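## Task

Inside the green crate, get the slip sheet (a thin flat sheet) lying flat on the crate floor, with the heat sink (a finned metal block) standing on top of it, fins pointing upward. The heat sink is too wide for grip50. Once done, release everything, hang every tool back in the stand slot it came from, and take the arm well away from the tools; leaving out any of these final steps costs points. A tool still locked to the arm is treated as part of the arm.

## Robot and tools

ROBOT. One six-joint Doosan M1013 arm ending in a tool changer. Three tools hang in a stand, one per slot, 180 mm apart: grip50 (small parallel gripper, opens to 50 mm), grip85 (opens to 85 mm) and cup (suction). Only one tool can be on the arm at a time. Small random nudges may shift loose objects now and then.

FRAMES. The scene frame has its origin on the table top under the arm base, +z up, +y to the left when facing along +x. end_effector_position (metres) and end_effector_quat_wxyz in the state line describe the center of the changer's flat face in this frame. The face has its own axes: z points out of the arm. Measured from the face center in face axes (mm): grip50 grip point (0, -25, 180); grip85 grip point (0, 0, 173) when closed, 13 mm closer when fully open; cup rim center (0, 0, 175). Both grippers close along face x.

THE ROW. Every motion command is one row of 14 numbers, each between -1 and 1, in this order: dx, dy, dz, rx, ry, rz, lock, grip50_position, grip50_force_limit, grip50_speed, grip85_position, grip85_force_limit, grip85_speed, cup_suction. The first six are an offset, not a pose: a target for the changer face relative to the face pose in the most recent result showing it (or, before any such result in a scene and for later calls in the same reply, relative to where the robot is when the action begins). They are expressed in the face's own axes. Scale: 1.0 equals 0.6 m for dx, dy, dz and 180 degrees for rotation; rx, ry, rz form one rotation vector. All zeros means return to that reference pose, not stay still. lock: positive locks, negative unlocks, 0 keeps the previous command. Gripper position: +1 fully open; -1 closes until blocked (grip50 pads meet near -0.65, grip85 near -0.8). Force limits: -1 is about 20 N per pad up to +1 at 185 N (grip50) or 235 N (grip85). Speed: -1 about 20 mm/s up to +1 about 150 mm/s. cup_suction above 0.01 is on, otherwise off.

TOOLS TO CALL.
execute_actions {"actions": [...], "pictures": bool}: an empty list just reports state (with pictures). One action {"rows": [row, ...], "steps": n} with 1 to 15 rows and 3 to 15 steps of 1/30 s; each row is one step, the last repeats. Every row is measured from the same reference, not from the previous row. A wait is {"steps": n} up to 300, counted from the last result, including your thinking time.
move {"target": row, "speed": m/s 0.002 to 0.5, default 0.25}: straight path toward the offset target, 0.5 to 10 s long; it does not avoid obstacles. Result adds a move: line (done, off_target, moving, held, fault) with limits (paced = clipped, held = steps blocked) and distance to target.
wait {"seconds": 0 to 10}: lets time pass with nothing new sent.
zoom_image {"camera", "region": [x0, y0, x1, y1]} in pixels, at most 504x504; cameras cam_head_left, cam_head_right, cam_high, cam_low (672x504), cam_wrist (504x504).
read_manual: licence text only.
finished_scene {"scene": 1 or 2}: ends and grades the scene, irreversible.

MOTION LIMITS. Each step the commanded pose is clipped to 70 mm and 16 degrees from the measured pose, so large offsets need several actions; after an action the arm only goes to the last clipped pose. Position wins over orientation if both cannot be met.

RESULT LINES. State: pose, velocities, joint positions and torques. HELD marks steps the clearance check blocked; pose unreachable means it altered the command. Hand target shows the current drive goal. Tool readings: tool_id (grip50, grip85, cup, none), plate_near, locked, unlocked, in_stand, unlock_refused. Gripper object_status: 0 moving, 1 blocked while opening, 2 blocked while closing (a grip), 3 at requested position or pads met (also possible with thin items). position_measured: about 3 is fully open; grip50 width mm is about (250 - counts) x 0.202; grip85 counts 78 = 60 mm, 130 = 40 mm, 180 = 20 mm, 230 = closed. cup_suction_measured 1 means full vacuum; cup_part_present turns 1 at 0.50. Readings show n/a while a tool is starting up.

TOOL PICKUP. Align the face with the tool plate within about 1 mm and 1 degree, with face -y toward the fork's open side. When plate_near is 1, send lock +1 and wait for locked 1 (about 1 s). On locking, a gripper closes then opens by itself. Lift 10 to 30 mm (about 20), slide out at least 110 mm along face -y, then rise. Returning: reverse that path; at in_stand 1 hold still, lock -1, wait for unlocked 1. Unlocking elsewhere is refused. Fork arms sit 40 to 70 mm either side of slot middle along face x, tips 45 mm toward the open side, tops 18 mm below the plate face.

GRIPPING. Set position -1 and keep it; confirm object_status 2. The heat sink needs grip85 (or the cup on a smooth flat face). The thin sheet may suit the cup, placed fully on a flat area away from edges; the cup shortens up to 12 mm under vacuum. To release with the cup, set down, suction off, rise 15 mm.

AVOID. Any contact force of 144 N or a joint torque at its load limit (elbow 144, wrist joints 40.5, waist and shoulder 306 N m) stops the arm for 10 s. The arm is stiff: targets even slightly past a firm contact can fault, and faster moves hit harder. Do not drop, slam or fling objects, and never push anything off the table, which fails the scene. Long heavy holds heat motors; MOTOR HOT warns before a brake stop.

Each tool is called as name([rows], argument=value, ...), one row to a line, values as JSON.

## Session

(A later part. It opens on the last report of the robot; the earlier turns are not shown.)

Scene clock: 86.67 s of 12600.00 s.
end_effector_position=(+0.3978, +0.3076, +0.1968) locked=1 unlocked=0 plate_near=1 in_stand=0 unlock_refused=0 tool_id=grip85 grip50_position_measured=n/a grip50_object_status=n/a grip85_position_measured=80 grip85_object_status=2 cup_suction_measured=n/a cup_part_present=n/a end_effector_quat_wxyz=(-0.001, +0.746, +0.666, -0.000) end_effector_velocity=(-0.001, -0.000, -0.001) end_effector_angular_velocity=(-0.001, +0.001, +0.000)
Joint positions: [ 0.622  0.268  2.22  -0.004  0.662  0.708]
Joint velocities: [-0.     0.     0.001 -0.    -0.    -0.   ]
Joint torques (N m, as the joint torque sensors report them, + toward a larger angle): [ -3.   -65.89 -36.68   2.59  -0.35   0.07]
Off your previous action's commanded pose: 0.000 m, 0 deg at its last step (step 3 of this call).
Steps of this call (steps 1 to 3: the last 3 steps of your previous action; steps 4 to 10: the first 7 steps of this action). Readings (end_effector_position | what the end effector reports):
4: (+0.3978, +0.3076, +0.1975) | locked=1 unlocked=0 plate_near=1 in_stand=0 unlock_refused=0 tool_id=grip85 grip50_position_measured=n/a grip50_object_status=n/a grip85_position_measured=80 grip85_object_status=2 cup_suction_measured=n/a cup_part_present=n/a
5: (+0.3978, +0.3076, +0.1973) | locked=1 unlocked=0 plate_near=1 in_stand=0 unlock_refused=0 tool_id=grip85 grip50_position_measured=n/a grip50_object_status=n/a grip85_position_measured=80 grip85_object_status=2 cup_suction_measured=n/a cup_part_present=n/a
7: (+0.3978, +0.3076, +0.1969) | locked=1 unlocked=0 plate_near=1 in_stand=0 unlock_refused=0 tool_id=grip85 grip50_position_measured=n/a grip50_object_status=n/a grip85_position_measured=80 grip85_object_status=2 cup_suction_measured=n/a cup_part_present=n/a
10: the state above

execute_actions([
  {"rows":[[0,0,0.0005,0,0,0,0,0,0,0,-1,-0.4,-0.3,0],[0,0,0.001,0,0,0,0,0,0,0,-1,-0.4,-0.3,0],[0,0,0.0012,0,0,0,0,0,0,0,-1,-0.4,-0.3,0]],"steps":10},
])

Scene clock: 87.00 s of 12600.00 s.
end_effector_position=(+0.3978, +0.3076, +0.1960) locked=1 unlocked=0 plate_near=1 in_stand=0 unlock_refused=0 tool_id=grip85 grip50_position_measured=n/a grip50_object_status=n/a grip85_position_measured=80 grip85_object_status=2 cup_suction_measured=n/a cup_part_present=n/a end_effector_quat_wxyz=(-0.001, +0.746, +0.666, -0.000) end_effector_velocity=(+0.000, +0.000, +0.000) end_effector_angular_velocity=(+0.000, -0.000, -0.000)
Joint positions: [ 0.622  0.269  2.22  -0.004  0.661  0.708]
Joint velocities: [ 0.  0. -0.  0. -0.  0.]
Joint torques (N m, as the joint torque sensors report them, + toward a larger angle): [ -2.23 -66.99 -35.38   2.53  -0.61  -0.12]
Off your previous action's commanded pose: 0.000 m, 0 deg at its last step (step 3 of this call).
Steps of this call (steps 1 to 3: the last 3 steps of your previous action; steps 4 to 10: the first 7 steps of this action). Readings (end_effector_position | what the end effector reports):
4: (+0.3978, +0.3076, +0.1967) | locked=1 unlocked=0 plate_near=1 in_stand=0 unlock_refused=0 tool_id=grip85 grip50_position_measured=n/a grip50_object_status=n/a grip85_position_measured=80 grip85_object_status=2 cup_suction_measured=n/a cup_part_present=n/a
5: (+0.3978, +0.3076, +0.1965) | locked=1 unlocked=0 plate_near=1 in_stand=0 unlock_refused=0 tool_id=grip85 grip50_position_measured=n/a grip50_object_status=n/a grip85_position_measured=80 grip85_object_status=2 cup_suction_measured=n/a cup_part_present=n/a
7: (+0.3977, +0.3076, +0.1961) | locked=1 unlocked=0 plate_near=1 in_stand=0 unlock_refused=0 tool_id=grip85 grip50_position_measured=n/a grip50_object_status=n/a grip85_position_measured=80 grip85_object_status=2 cup_suction_measured=n/a cup_part_present=n/a
10: the state above

execute_actions([
  {"rows":[[0,0,0.0005,0,0,0,0,0,0,0,-1,-0.4,-0.3,0],[0,0,0.001,0,0,0,0,0,0,0,-1,-0.4,-0.3,0]],"steps":10},
])

Scene clock: 87.33 s of 12600.00 s.
end_effector_position=(+0.3978, +0.3076, +0.1956) locked=1 unlocked=0 plate_near=1 in_stand=0 unlock_refused=0 tool_id=grip85 grip50_position_measured=n/a grip50_object_status=n/a grip85_position_measured=80 grip85_object_status=2 cup_suction_measured=n/a cup_part_present=n/a end_effector_quat_wxyz=(-0.001, +0.746, +0.666, -0.000) end_effector_velocity=(-0.000, -0.000, -0.001) end_effector_angular_velocity=(+0.001, -0.000, -0.001)
Joint positions: [ 0.622  0.27   2.22  -0.004  0.66   0.708]
Joint velocities: [-0.     0.001  0.001  0.001 -0.002 -0.   ]
Joint torques (N m, as the joint torque sensors report them, + toward a larger angle): [ -0.52 -40.81 -26.26   2.41  -5.03   0.05]
Off your previous action's commanded pose: 0.000 m, 0 deg at its last step (step 3 of this call).
Steps of this call (steps 1 to 3: the last 3 steps of your previous action; steps 4 to 10: the first 7 steps of this action). Readings (end_effector_position | what the end effector reports):
4: (+0.3978, +0.3076, +0.1960) | locked=1 unlocked=0 plate_near=1 in_stand=0 unlock_refused=0 tool_id=grip85 grip50_position_measured=n/a grip50_object_status=n/a grip85_position_measured=80 grip85_object_status=2 cup_suction_measured=n/a cup_part_present=n/a
5: (+0.3978, +0.3076, +0.1958) | locked=1 unlocked=0 plate_near=1 in_stand=0 unlock_refused=0 tool_id=grip85 grip50_position_measured=n/a grip50_object_status=n/a grip85_position_measured=80 grip85_object_status=2 cup_suction_measured=n/a cup_part_present=n/a
7: (+0.3978, +0.3076, +0.1956) | locked=1 unlocked=0 plate_near=1 in_stand=0 unlock_refused=0 tool_id=grip85 grip50_position_measured=n/a grip50_object_status=n/a grip85_position_measured=80 grip85_object_status=2 cup_suction_measured=n/a cup_part_present=n/a
10: the state above

Contact at ~0.1958. Release and lift.

move(target=[0,0,-0.0004,0,0,0,0,0,0,0,0.7,-0.4,-0.3,0])

move(target=[0,0,-0.1,0,0,0,0,0,0,0,0.7,-0.4,-0.3,0], speed=0.12)

Scene clock: 88.27 s of 12600.00 s.
end_effector_position=(+0.3978, +0.3076, +0.1958) locked=1 unlocked=0 plate_near=1 in_stand=0 unlock_refused=0 tool_id=grip85 grip50_position_measured=n/a grip50_object_status=n/a grip85_position_measured=41 grip85_object_status=3 cup_suction_measured=n/a cup_part_present=n/a end_effector_quat_wxyz=(-0.001, +0.746, +0.666, -0.000) end_effector_velocity=(+0.001, +0.001, +0.001) end_effector_angular_velocity=(+0.001, -0.003, +0.001)
Joint positions: [ 0.622  0.269  2.22  -0.004  0.66   0.708]
Joint velocities: [-0.    -0.    -0.002 -0.001 -0.001 -0.   ]
Joint torques (N m, as the joint torque sensors report them, + toward a larger angle): [ -2.08 -64.69 -33.83   2.33  -0.82   0.01]
Hand target: +0.398, +0.308, +0.196; -0.001, +0.746, +0.666, -0.000
Off your previous action's commanded pose: 0.000 m, 0 deg at its last step (step 3 of this call).
Off the commanded pose: 0.000 m, 0 deg.
Kept back: nothing.
move: done
camera_calibration (this result's frames):
cam_wrist: T_world_to_cam=[[0.157972, 0.986772, 0.0364204, -0.370106], [0.937599, -0.161466, 0.307955, -0.324697], [0.309762, -0.0145004, -0.950703, 0.120312], [0, 0, 0, 1]] pos_world=[0.325634, 0.314527, 0.227853]

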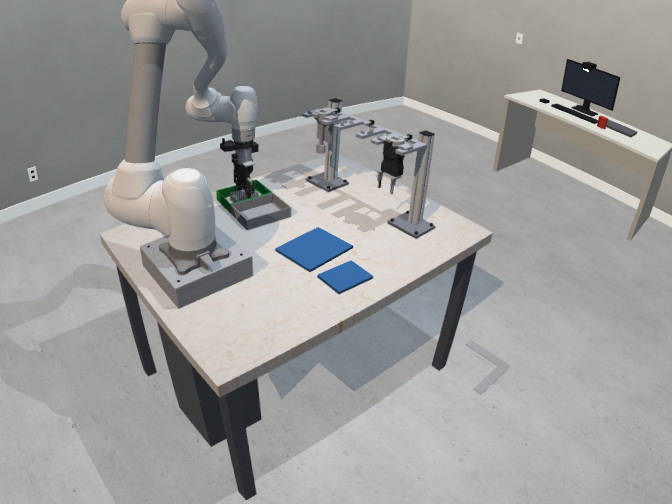

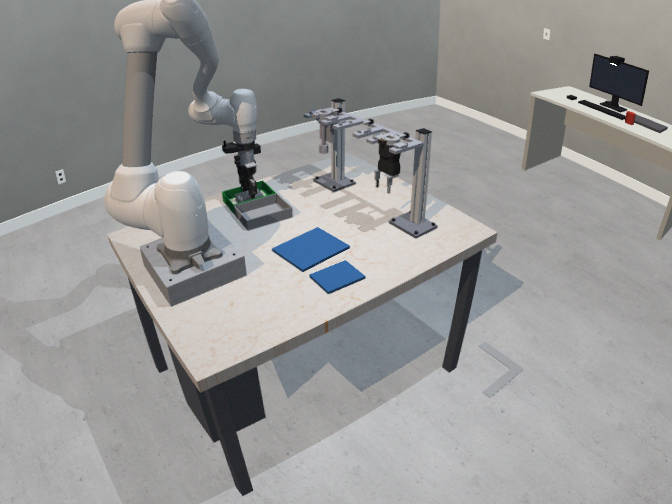

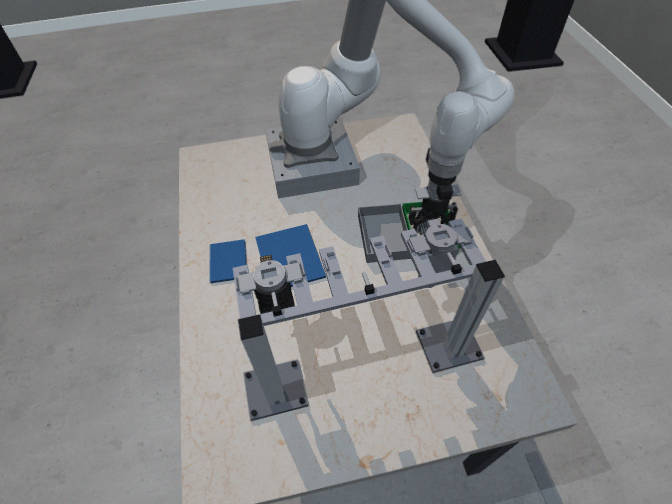

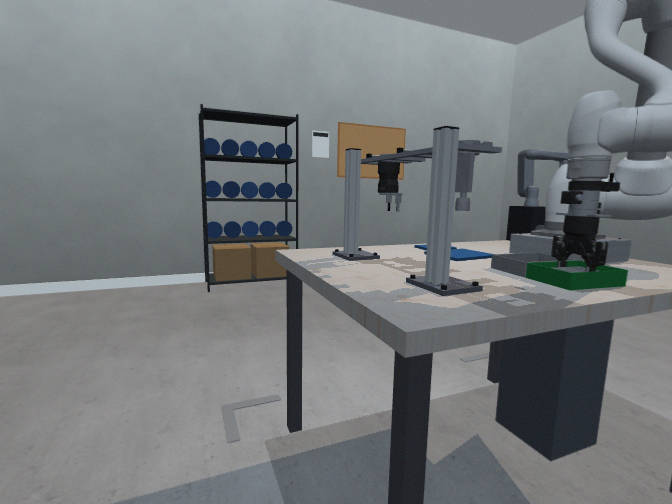

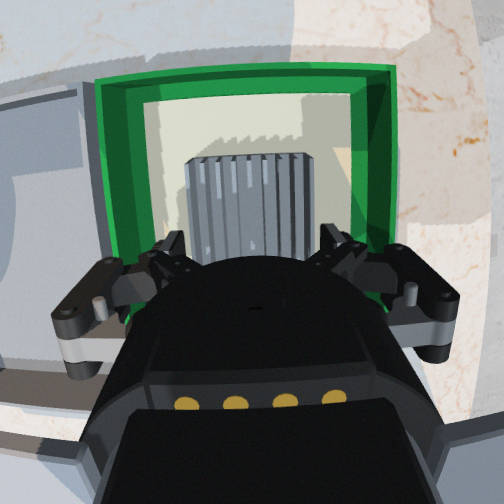

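Scene clock: 89.07 s of 12600.00 s.
end_effector_position=(+0.3980, +0.3076, +0.2558) locked=1 unlocked=0 plate_near=1 in_stand=0 unlock_refused=0 tool_id=grip85 grip50_position_measured=n/a grip50_object_status=n/a grip85_position_measured=41 grip85_object_status=3 cup_suction_measured=n/a cup_part_present=n/a end_effector_quat_wxyz=(-0.001, +0.746, +0.666, -0.000) end_effector_velocity=(-0.000, -0.000, +0.000) end_effector_angular_velocity=(-0.000, -0.000, +0.000)
Joint positions: [ 0.622  0.18   2.18  -0.003  0.79   0.707]
Joint velocities: [ 0.    -0.001  0.    -0.     0.    -0.   ]
Joint torques (N m, as the joint torque sensors report them, + toward a larger angle): [ -1.26 -60.3  -38.98   2.93  -0.5   -0.26]
Hand target: +0.398, +0.308, +0.256; -0.001, +0.746, +0.666, -0.000
Off the commanded pose: 0.000 m, 0 deg.
Kept back: nothing.
move: done
camera_calibration (this result's frames):
cam_wrist: T_world_to_cam=[[0.15805, 0.986762, 0.0363574, -0.372291], [0.937607, -0.161522, 0.307902, -0.343311], [0.309698, -0.0145748, -0.950723, 0.177385], [0, 0, 0, 1]] pos_world=[0.325795, 0.314496, 0.287886]

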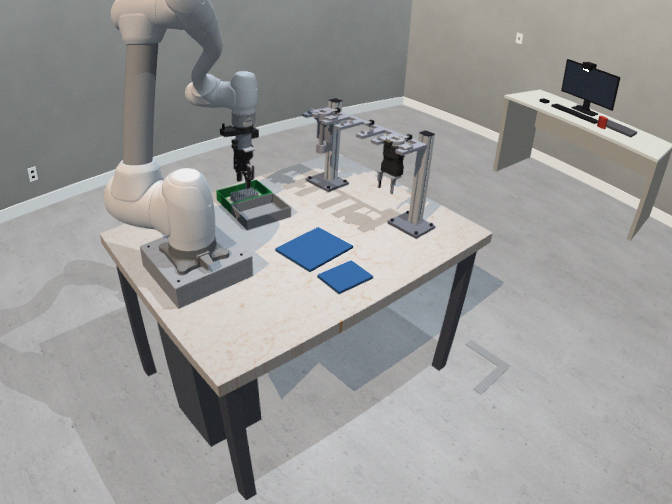

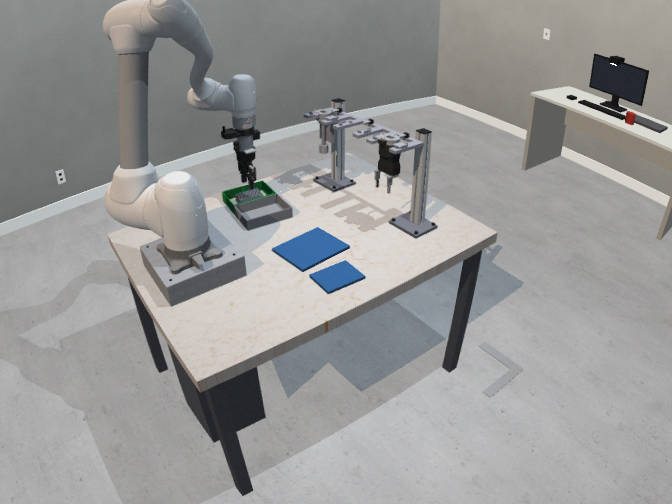

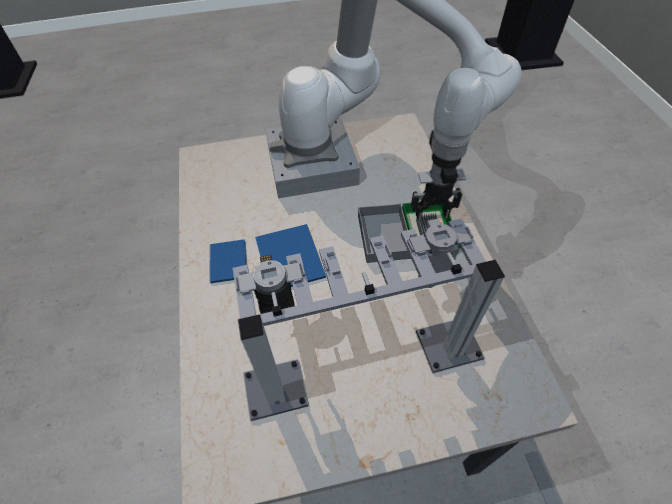

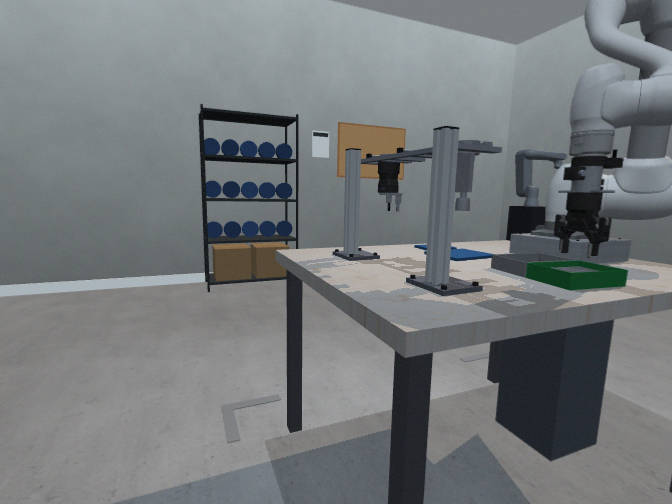

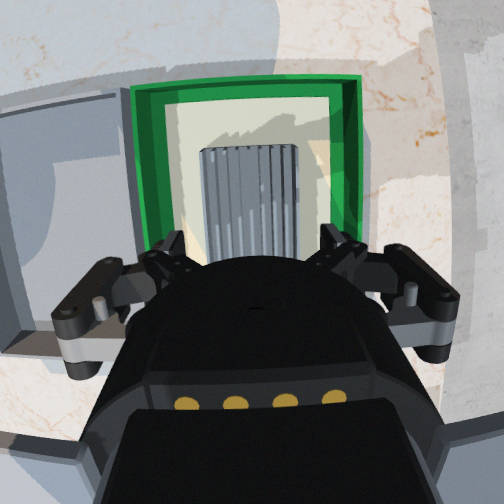

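move(target=[-0.4913,0.317,-0.2112,0,0,-0.0469,0,0,0,0,1,-0.4,-0.3,0], speed=0.3)

Scene clock: 90.93 s of 12600.00 s.
end_effector_position=(+0.5539, -0.0075, +0.3822) locked=1 unlocked=0 plate_near=1 in_stand=0 unlock_refused=0 tool_id=grip85 grip50_position_measured=n/a grip50_object_status=n/a grip85_position_measured=3 grip85_object_status=3 cup_suction_measured=n/a cup_part_present=n/a end_effector_quat_wxyz=(-0.000, +0.695, +0.719, -0.001) end_effector_velocity=(-0.001, -0.000, -0.001) end_effector_angular_velocity=(+0.001, +0.001, -0.000)
Joint positions: [-0.039  0.11   1.974 -0.01   1.062 -0.098]
Joint velocities: [-0.    -0.     0.001  0.001 -0.    -0.001]
Joint torques (N m, as the joint torque sensors report them, + toward a larger angle): [ -1.25 -61.07 -48.66   3.45  -0.59  -0.06]
Hand target: +0.554, -0.008, +0.382; -0.000, +0.695, +0.719, -0.001
Off the commanded pose: 0.001 m, 0 deg.
Kept back: nothing.
move: done
camera_calibration (this result's frames):
cam_wrist: T_world_to_cam=[[0.0114856, 0.999319, 0.035063, -0.00884917], [0.951069, -0.0217452, 0.308213, -0.585828], [0.308766, 0.0298073, -0.950671, 0.245429], [0, 0, 0, 1]] pos_world=[0.481484, -0.0112114, 0.414192]

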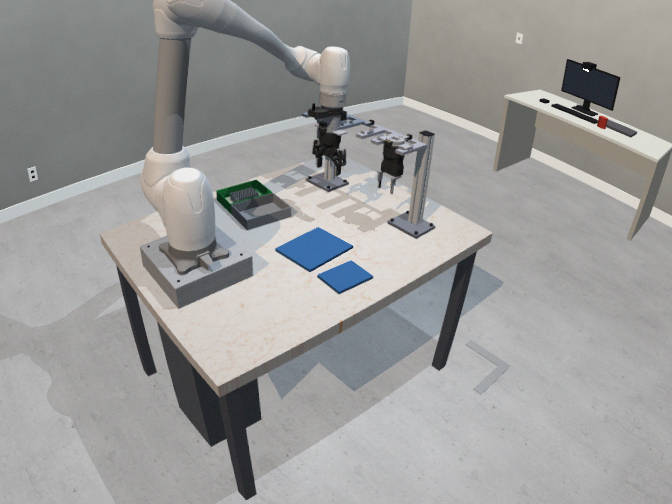

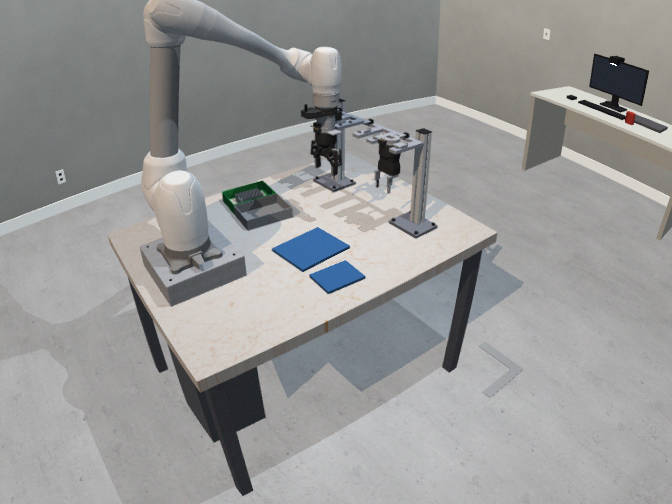

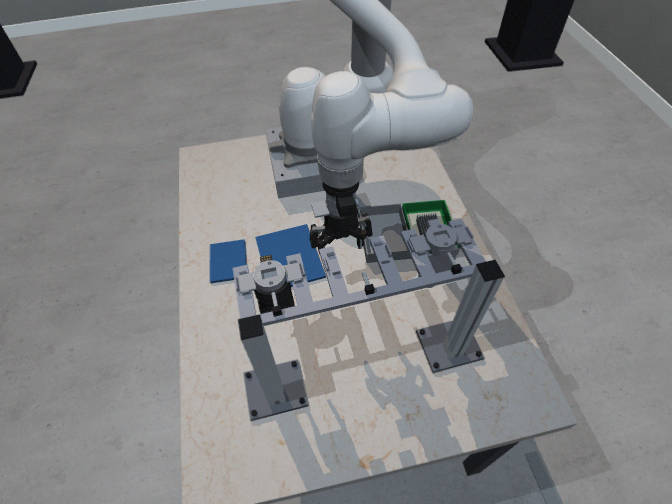

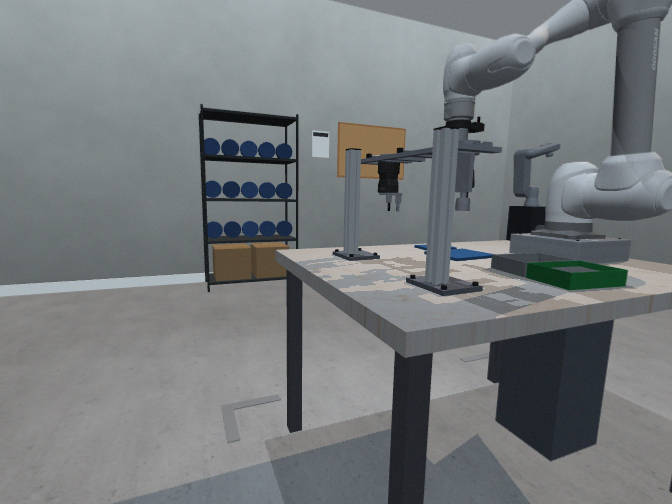

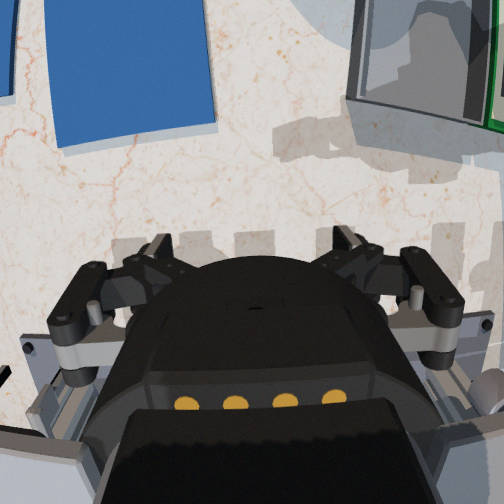

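move(target=[0.0003,0.2195,0,0,0,0,0,0,0,0,1,-0.4,-0.3,0], speed=0.13)

move(target=[0,0,0.033,0,0,0,0,0,0,0,1,-0.4,-0.3,0], speed=0.03)

Scene clock: 92.50 s of 12600.00 s.
end_effector_position=(+0.6855, -0.0029, +0.3817) locked=1 unlocked=0 plate_near=1 in_stand=0 unlock_refused=0 tool_id=grip85 grip50_position_measured=n/a grip50_object_status=n/a grip85_position_measured=3 grip85_object_status=3 cup_suction_measured=n/a cup_part_present=n/a end_effector_quat_wxyz=(-0.000, +0.695, +0.719, -0.001) end_effector_velocity=(+0.000, -0.000, -0.000) end_effector_angular_velocity=(+0.000, -0.001, -0.000)
Joint positions: [-0.019  0.307  1.729 -0.009  1.111 -0.079]
Joint velocities: [-0.     0.001 -0.     0.    -0.001 -0.   ]
Joint torques (N m, as the joint torque sensors report them, + toward a larger angle): [ -0.88 -84.65 -50.69   3.69  -0.48  -0.04]
Hand target: +0.685, -0.003, +0.382; -0.000, +0.695, +0.719, -0.001
Off the commanded pose: 0.000 m, 0 deg.
Kept back: nothing.
move: done
camera_calibration (this result's frames):
cam_wrist: T_world_to_cam=[[0.0115131, 0.999316, 0.0351376, -0.0150262], [0.951066, -0.0217946, 0.308218, -0.710696], [0.308773, 0.0298696, -0.950667, 0.204201], [0, 0, 0, 1]] pos_world=[0.61304, -0.00657289, 0.413704]

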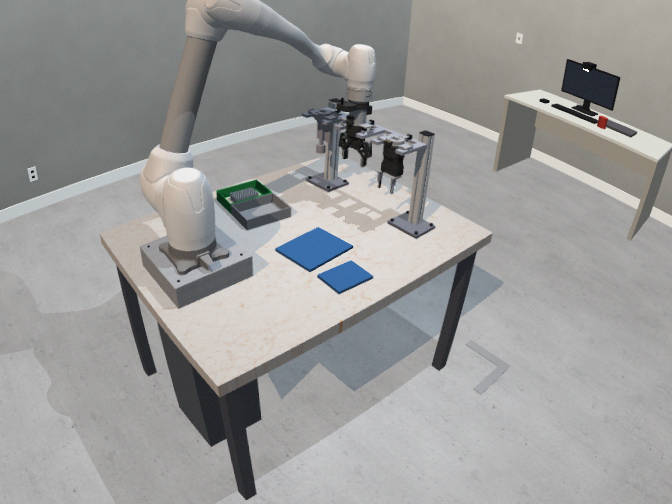

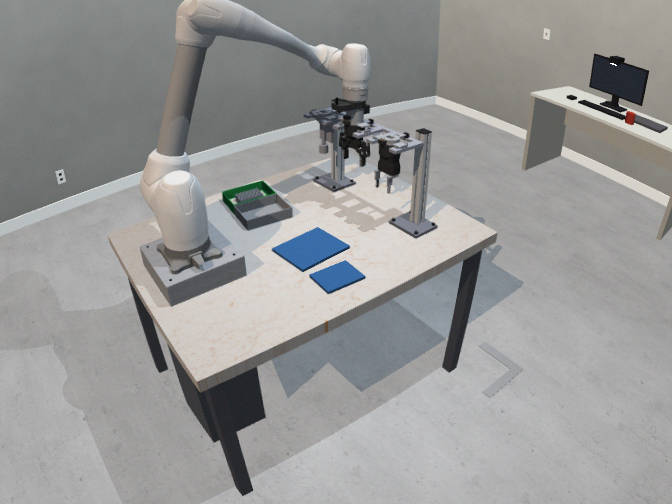

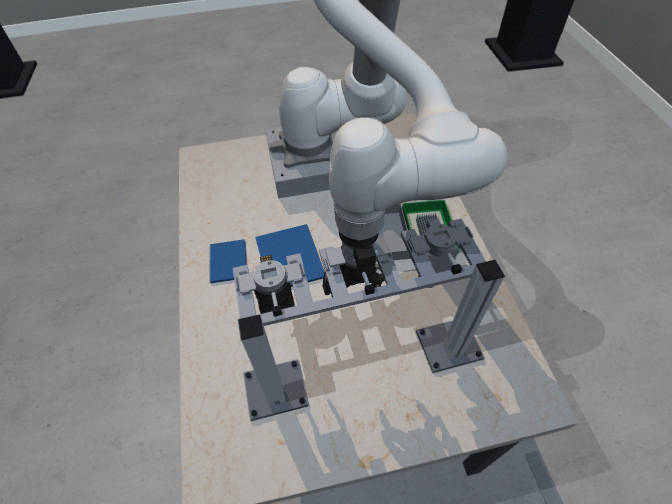

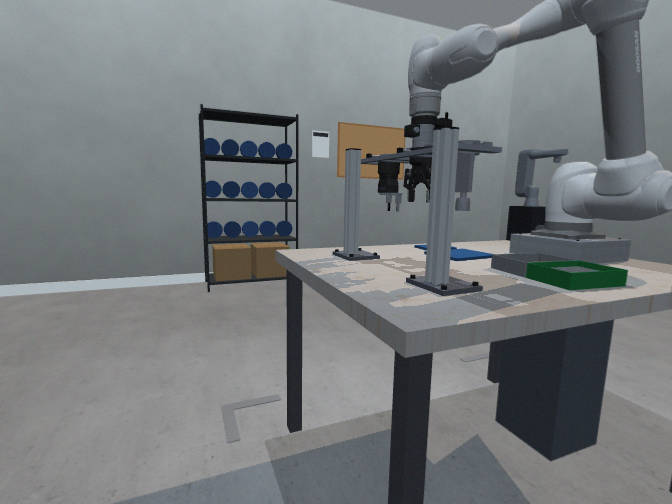

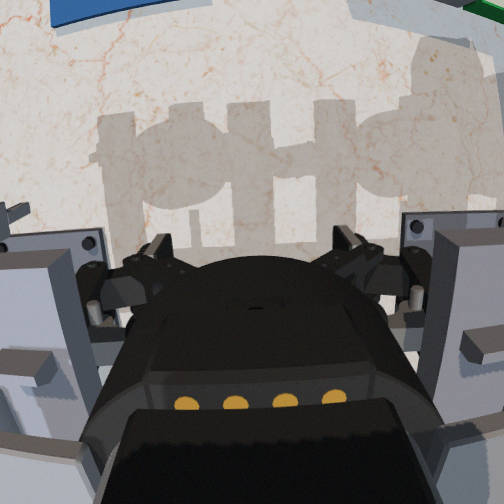

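Scene clock: 93.40 s of 12600.00 s.
end_effector_position=(+0.6854, -0.0029, +0.3619) locked=1 unlocked=0 plate_near=1 in_stand=1 unlock_refused=0 tool_id=grip85 grip50_position_measured=n/a grip50_object_status=n/a grip85_position_measured=3 grip85_object_status=3 cup_suction_measured=n/a cup_part_present=n/a end_effector_quat_wxyz=(-0.000, +0.695, +0.719, -0.001) end_effector_velocity=(+0.000, -0.000, -0.000) end_effector_angular_velocity=(+0.000, -0.001, -0.000)
Joint positions: [-0.019  0.321  1.749 -0.009  1.076 -0.079]
Joint velocities: [-0.     0.     0.     0.    -0.001 -0.   ]
Joint torques (N m, as the joint torque sensors report them, + toward a larger angle): [ -0.36 -85.34 -48.79   3.5   -0.6    0.04]
Hand target: +0.685, -0.003, +0.362; -0.000, +0.695, +0.719, -0.001
Off the commanded pose: 0.000 m, 0 deg.
Kept back: nothing.
move: done
camera_calibration (this result's frames):
cam_wrist: T_world_to_cam=[[0.0114779, 0.999317, 0.0351303, -0.0143101], [0.951058, -0.0217598, 0.308245, -0.704555], [0.308799, 0.029873, -0.950658, 0.185381], [0, 0, 0, 1]] pos_world=[0.612991, -0.0065685, 0.393913]

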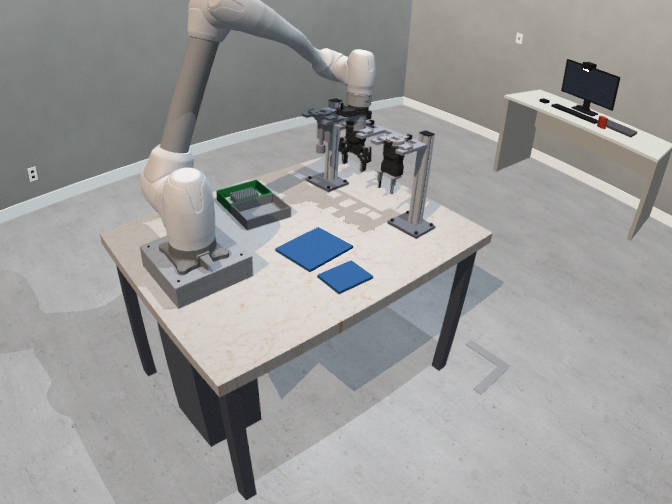

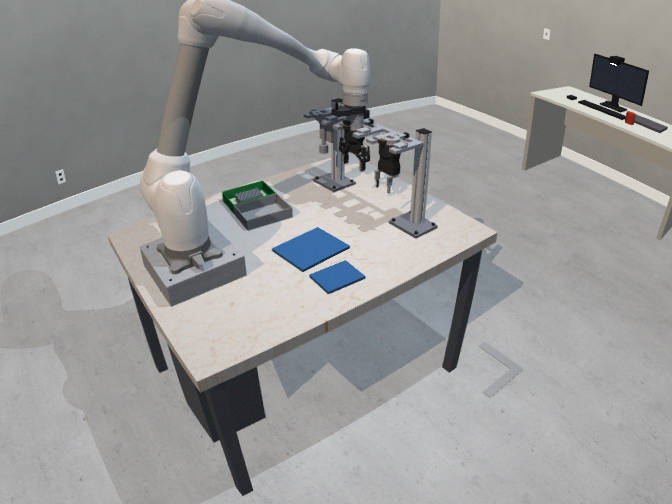

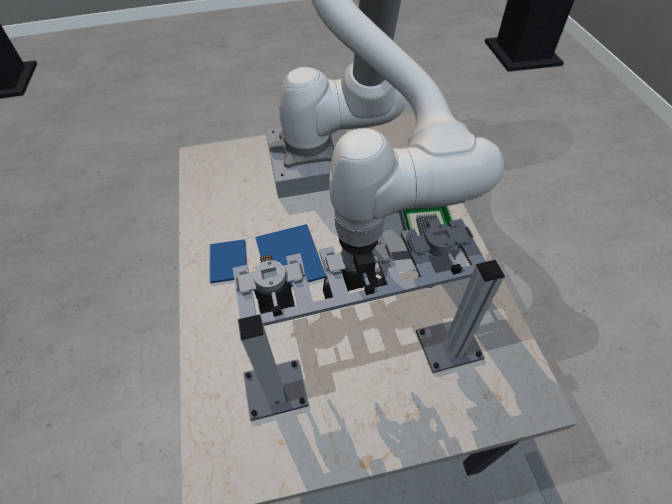

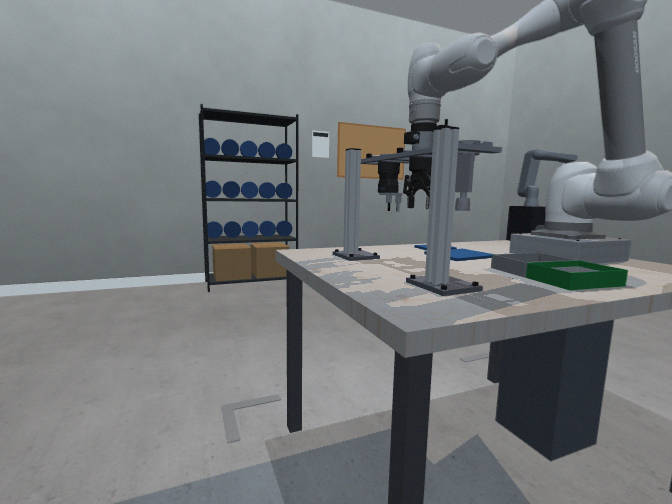

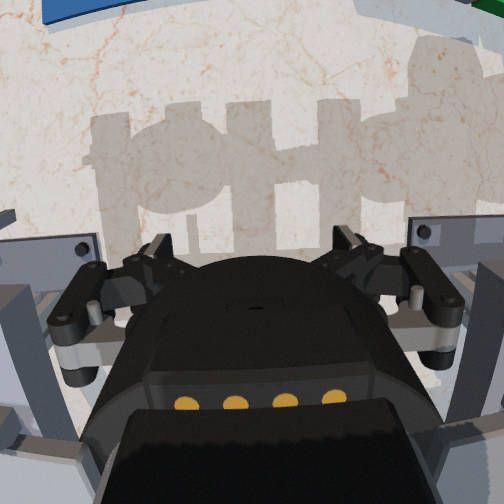

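execute_actions([
  {"rows":[[0,0,0.0004,0,0,0,-1,0,0,0,1,0,0,0]],"steps":15},
])

execute_actions([
  {"steps":21},
])

Scene clock: 93.90 s of 12600.00 s.
end_effector_position=(+0.6854, -0.0029, +0.3616) locked=0 unlocked=0 plate_near=1 in_stand=1 unlock_refused=0 tool_id=none grip50_position_measured=n/a grip50_object_status=n/a grip85_position_measured=n/a grip85_object_status=n/a cup_suction_measured=n/a cup_part_present=n/a end_effector_quat_wxyz=(-0.000, +0.695, +0.719, -0.001) end_effector_velocity=(+0.000, -0.000, +0.000) end_effector_angular_velocity=(-0.000, -0.000, +0.000)
Joint positions: [-0.019  0.322  1.749 -0.009  1.076 -0.079]
Joint velocities: [-0.  0. -0. -0. -0. -0.]
Joint torques (N m, as the joint torque sensors report them, + toward a larger angle): [ -1.78 -77.09 -43.15   3.6   -0.41  -0.12]
Steps of this call (steps 1 to 3: nothing new was sent; steps 4 to 15: the first 12 steps of this action). Readings (end_effector_position | what the end effector reports):
4: (+0.6854, -0.0029, +0.3617) | locked=1 unlocked=0 plate_near=1 in_stand=1 unlock_refused=0 tool_id=grip85 grip50_position_measured=n/a grip50_object_status=n/a grip85_position_measured=3 grip85_object_status=3 cup_suction_measured=n/a cup_part_present=n/a
5: (+0.6854, -0.0029, +0.3616) | locked=1 unlocked=0 plate_near=1 in_stand=1 unlock_refused=0 tool_id=grip85 grip50_position_measured=n/a grip50_object_status=n/a grip85_position_measured=3 grip85_object_status=3 cup_suction_measured=n/a cup_part_present=n/a
7: (+0.6854, -0.0029, +0.3616) | locked=1 unlocked=0 plate_near=1 in_stand=1 unlock_refused=0 tool_id=grip85 grip50_position_measured=n/a grip50_object_status=n/a grip85_position_measured=3 grip85_object_status=3 cup_suction_measured=n/a cup_part_present=n/a
11: (+0.6854, -0.0029, +0.3616) | locked=0 unlocked=0 plate_near=1 in_stand=1 unlock_refused=0 tool_id=none grip50_position_measured=n/a grip50_object_status=n/a grip85_position_measured=n/a grip85_object_status=n/a cup_suction_measured=n/a cup_part_present=n/a
15: the state above

Scene clock: 94.60 s of 12600.00 s.
end_effector_position=(+0.6854, -0.0029, +0.3616) locked=0 unlocked=1 plate_near=1 in_stand=1 unlock_refused=0 tool_id=none grip50_position_measured=n/a grip50_object_status=n/a grip85_position_measured=n/a grip85_object_status=n/a cup_suction_measured=n/a cup_part_present=n/a end_effector_quat_wxyz=(-0.000, +0.695, +0.719, -0.001) end_effector_velocity=(+0.001, +0.000, +0.001) end_effector_angular_velocity=(+0.001, -0.003, -0.001)
Joint positions: [-0.019  0.322  1.749 -0.009  1.076 -0.079]
Joint velocities: [-0.    -0.    -0.001  0.001 -0.001  0.   ]
Joint torques (N m, as the joint torque sensors report them, + toward a larger angle): [ -0.67 -75.49 -42.23   3.71  -0.5   -0.1 ]
Hand target: +0.685, -0.003, +0.362; -0.000, +0.695, +0.719, -0.001
Off the commanded pose: 0.000 m, 0 deg.
Kept back: nothing.
Steps of this call (steps 1 to 3: the last 3 steps of your previous action; steps 4 to 21: nothing new was sent). Readings (end_effector_position | what the end effector reports):
1: (+0.6854, -0.0029, +0.3616) | locked=0 unlocked=0 plate_near=1 in_stand=1 unlock_refused=0 tool_id=none grip50_position_measured=n/a grip50_object_status=n/a grip85_position_measured=n/a grip85_object_status=n/a cup_suction_measured=n/a cup_part_present=n/a
2: (+0.6854, -0.0029, +0.3616) | locked=0 unlocked=0 plate_near=1 in_stand=1 unlock_refused=0 tool_id=none grip50_position_measured=n/a grip50_object_status=n/a grip85_position_measured=n/a grip85_object_status=n/a cup_suction_measured=n/a cup_part_present=n/a
4: (+0.6854, -0.0029, +0.3616) | locked=0 unlocked=0 plate_near=1 in_stand=1 unlock_refused=0 tool_id=none grip50_position_measured=n/a grip50_object_status=n/a grip85_position_measured=n/a grip85_object_status=n/a cup_suction_measured=n/a cup_part_present=n/a
8: (+0.6854, -0.0029, +0.3616) | locked=0 unlocked=0 plate_near=1 in_stand=1 unlock_refused=0 tool_id=none grip50_position_measured=n/a grip50_object_status=n/a grip85_position_measured=n/a grip85_object_status=n/a cup_suction_measured=n/a cup_part_present=n/a
21: the state above

move(target=[0,0,-0.06,0,0,0,0,0,0,0,1,0,0,0], speed=0.1)

move(target=[0.15,-0.4,-0.28,0,0,0,0,0,0,0,1,0,0,0], speed=0.3)

Scene clock: 95.57 s of 12600.00 s.
end_effector_position=(+0.6855, -0.0029, +0.3976) locked=0 unlocked=1 plate_near=0 in_stand=0 unlock_refused=0 tool_id=none grip50_position_measured=n/a grip50_object_status=n/a grip85_position_measured=n/a grip85_object_status=n/a cup_suction_measured=n/a cup_part_present=n/a end_effector_quat_wxyz=(-0.000, +0.695, +0.719, -0.001) end_effector_velocity=(-0.001, +0.000, -0.001) end_effector_angular_velocity=(-0.000, +0.002, +0.000)
Joint positions: [-0.018  0.295  1.713 -0.009  1.138 -0.079]
Joint velocities: [ 0.    -0.     0.002 -0.     0.    -0.   ]
Joint torques (N m, as the joint torque sensors report them, + toward a larger angle): [ -1.69 -74.27 -43.85   3.73  -0.64   0.  ]
Hand target: +0.685, -0.003, +0.398; -0.000, +0.695, +0.719, -0.001
Off the commanded pose: 0.000 m, 0 deg.
Kept back: nothing.
move: done
camera_calibration (this result's frames):
cam_wrist: T_world_to_cam=[[0.0115468, 0.999316, 0.0351421, -0.0156134], [0.951082, -0.0218265, 0.308167, -0.715636], [0.308723, 0.0298646, -0.950683, 0.219378], [0, 0, 0, 1]] pos_world=[0.613081, -0.00656881, 0.429644]

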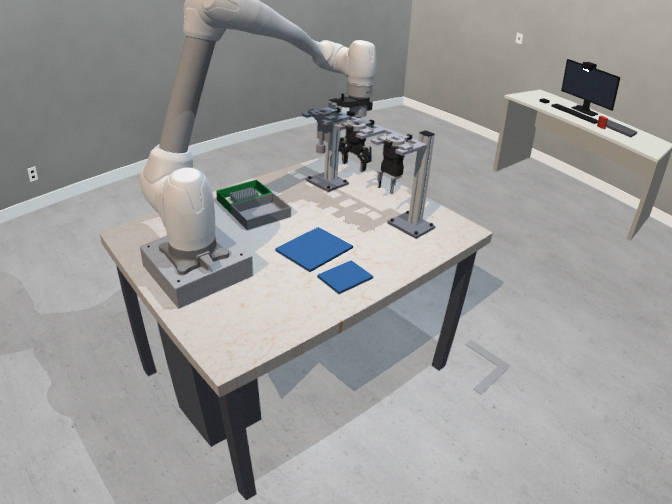

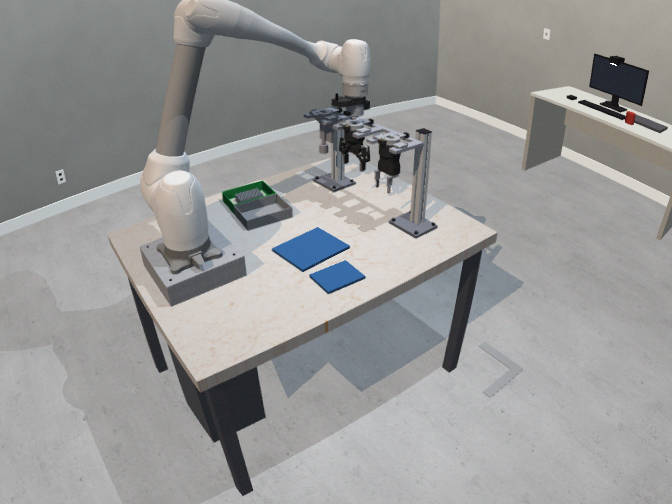

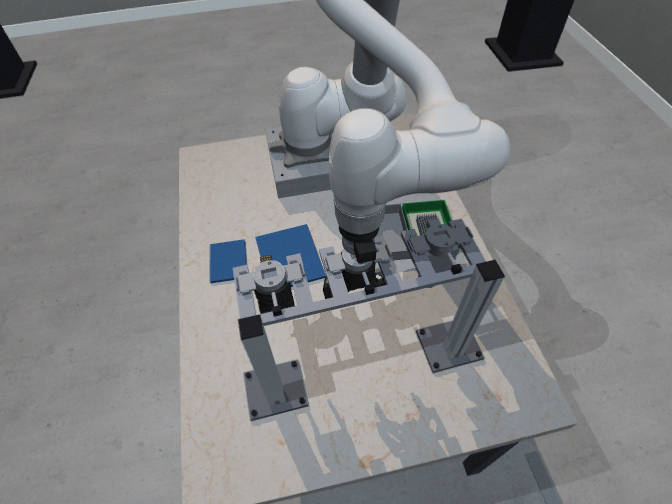

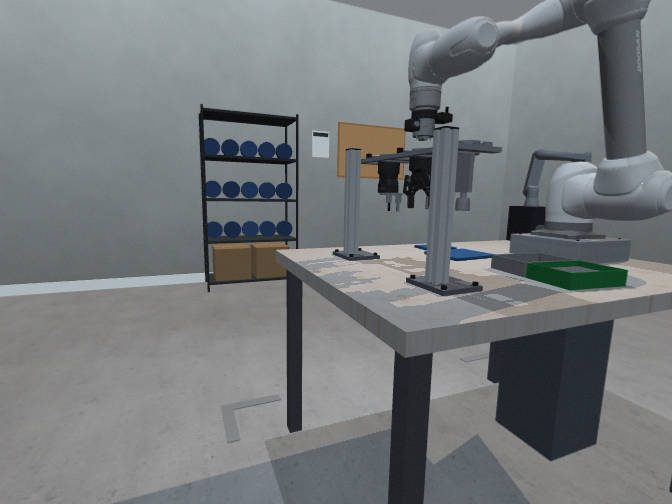

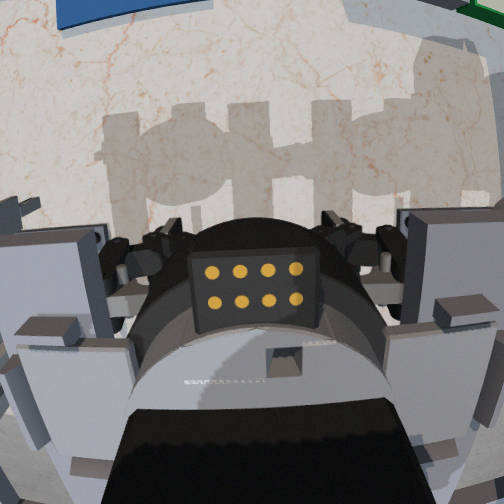

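Scene clock: 97.00 s of 12600.00 s.
end_effector_position=(+0.4431, +0.0792, +0.5665) locked=0 unlocked=1 plate_near=0 in_stand=0 unlock_refused=0 tool_id=none grip50_position_measured=n/a grip50_object_status=n/a grip85_position_measured=n/a grip85_object_status=n/a cup_suction_measured=n/a cup_part_present=n/a end_effector_quat_wxyz=(-0.001, +0.695, +0.719, -0.001) end_effector_velocity=(-0.001, +0.000, +0.001) end_effector_angular_velocity=(+0.001, -0.001, -0.000)
Joint positions: [ 0.141 -0.161  1.887 -0.007  1.422  0.078]
Joint velocities: [ 0.    -0.001  0.     0.001 -0.     0.   ]
Joint torques (N m, as the joint torque sensors report them, + toward a larger angle): [ -1.41 -29.82 -47.67   4.17  -0.55   0.01]
Hand target: +0.443, +0.079, +0.567; -0.000, +0.695, +0.719, -0.001
Off the commanded pose: 0.001 m, 0 deg.
Kept back: nothing.
move: done
camera_calibration (this result's frames):
cam_wrist: T_world_to_cam=[[0.0117, 0.999297, 0.0356205, -0.101078], [0.951122, -0.0221155, 0.308021, -0.535268], [0.308593, 0.0302756, -0.950712, 0.452403], [0, 0, 0, 1]] pos_world=[0.370679, 0.0754725, 0.59858]

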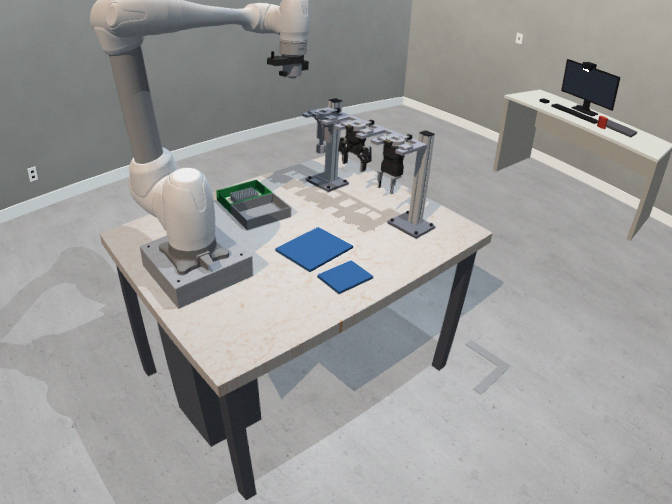

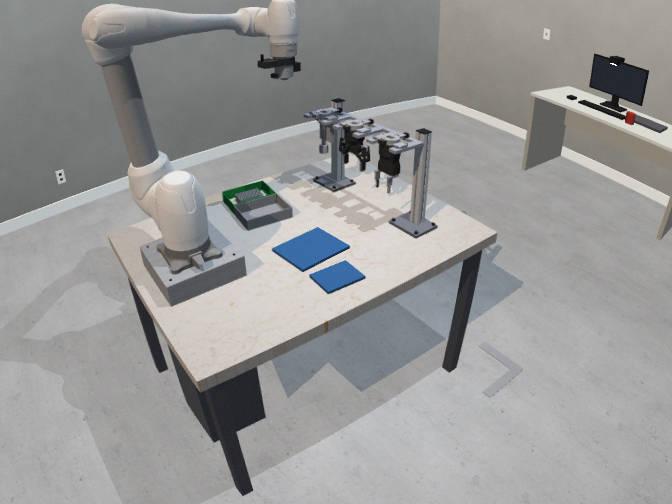

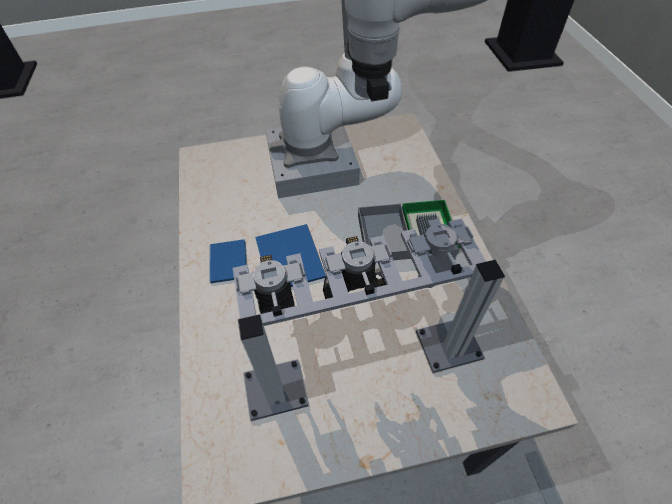

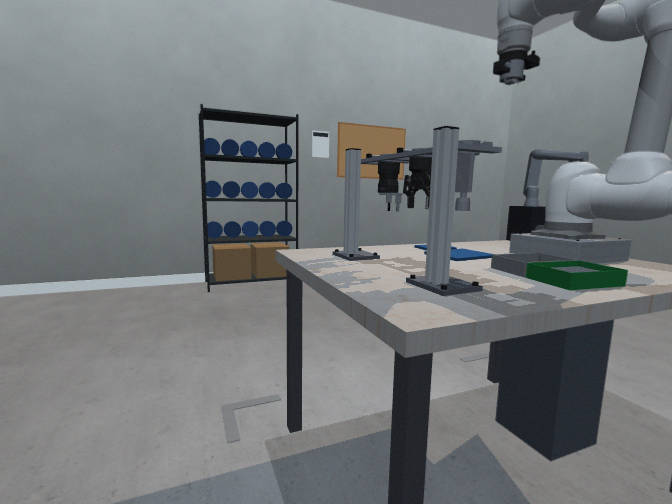

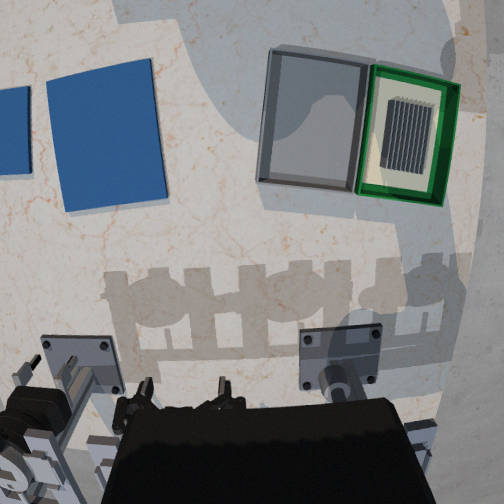

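finished_scene(scene=1)

The scene is finished: the task was done.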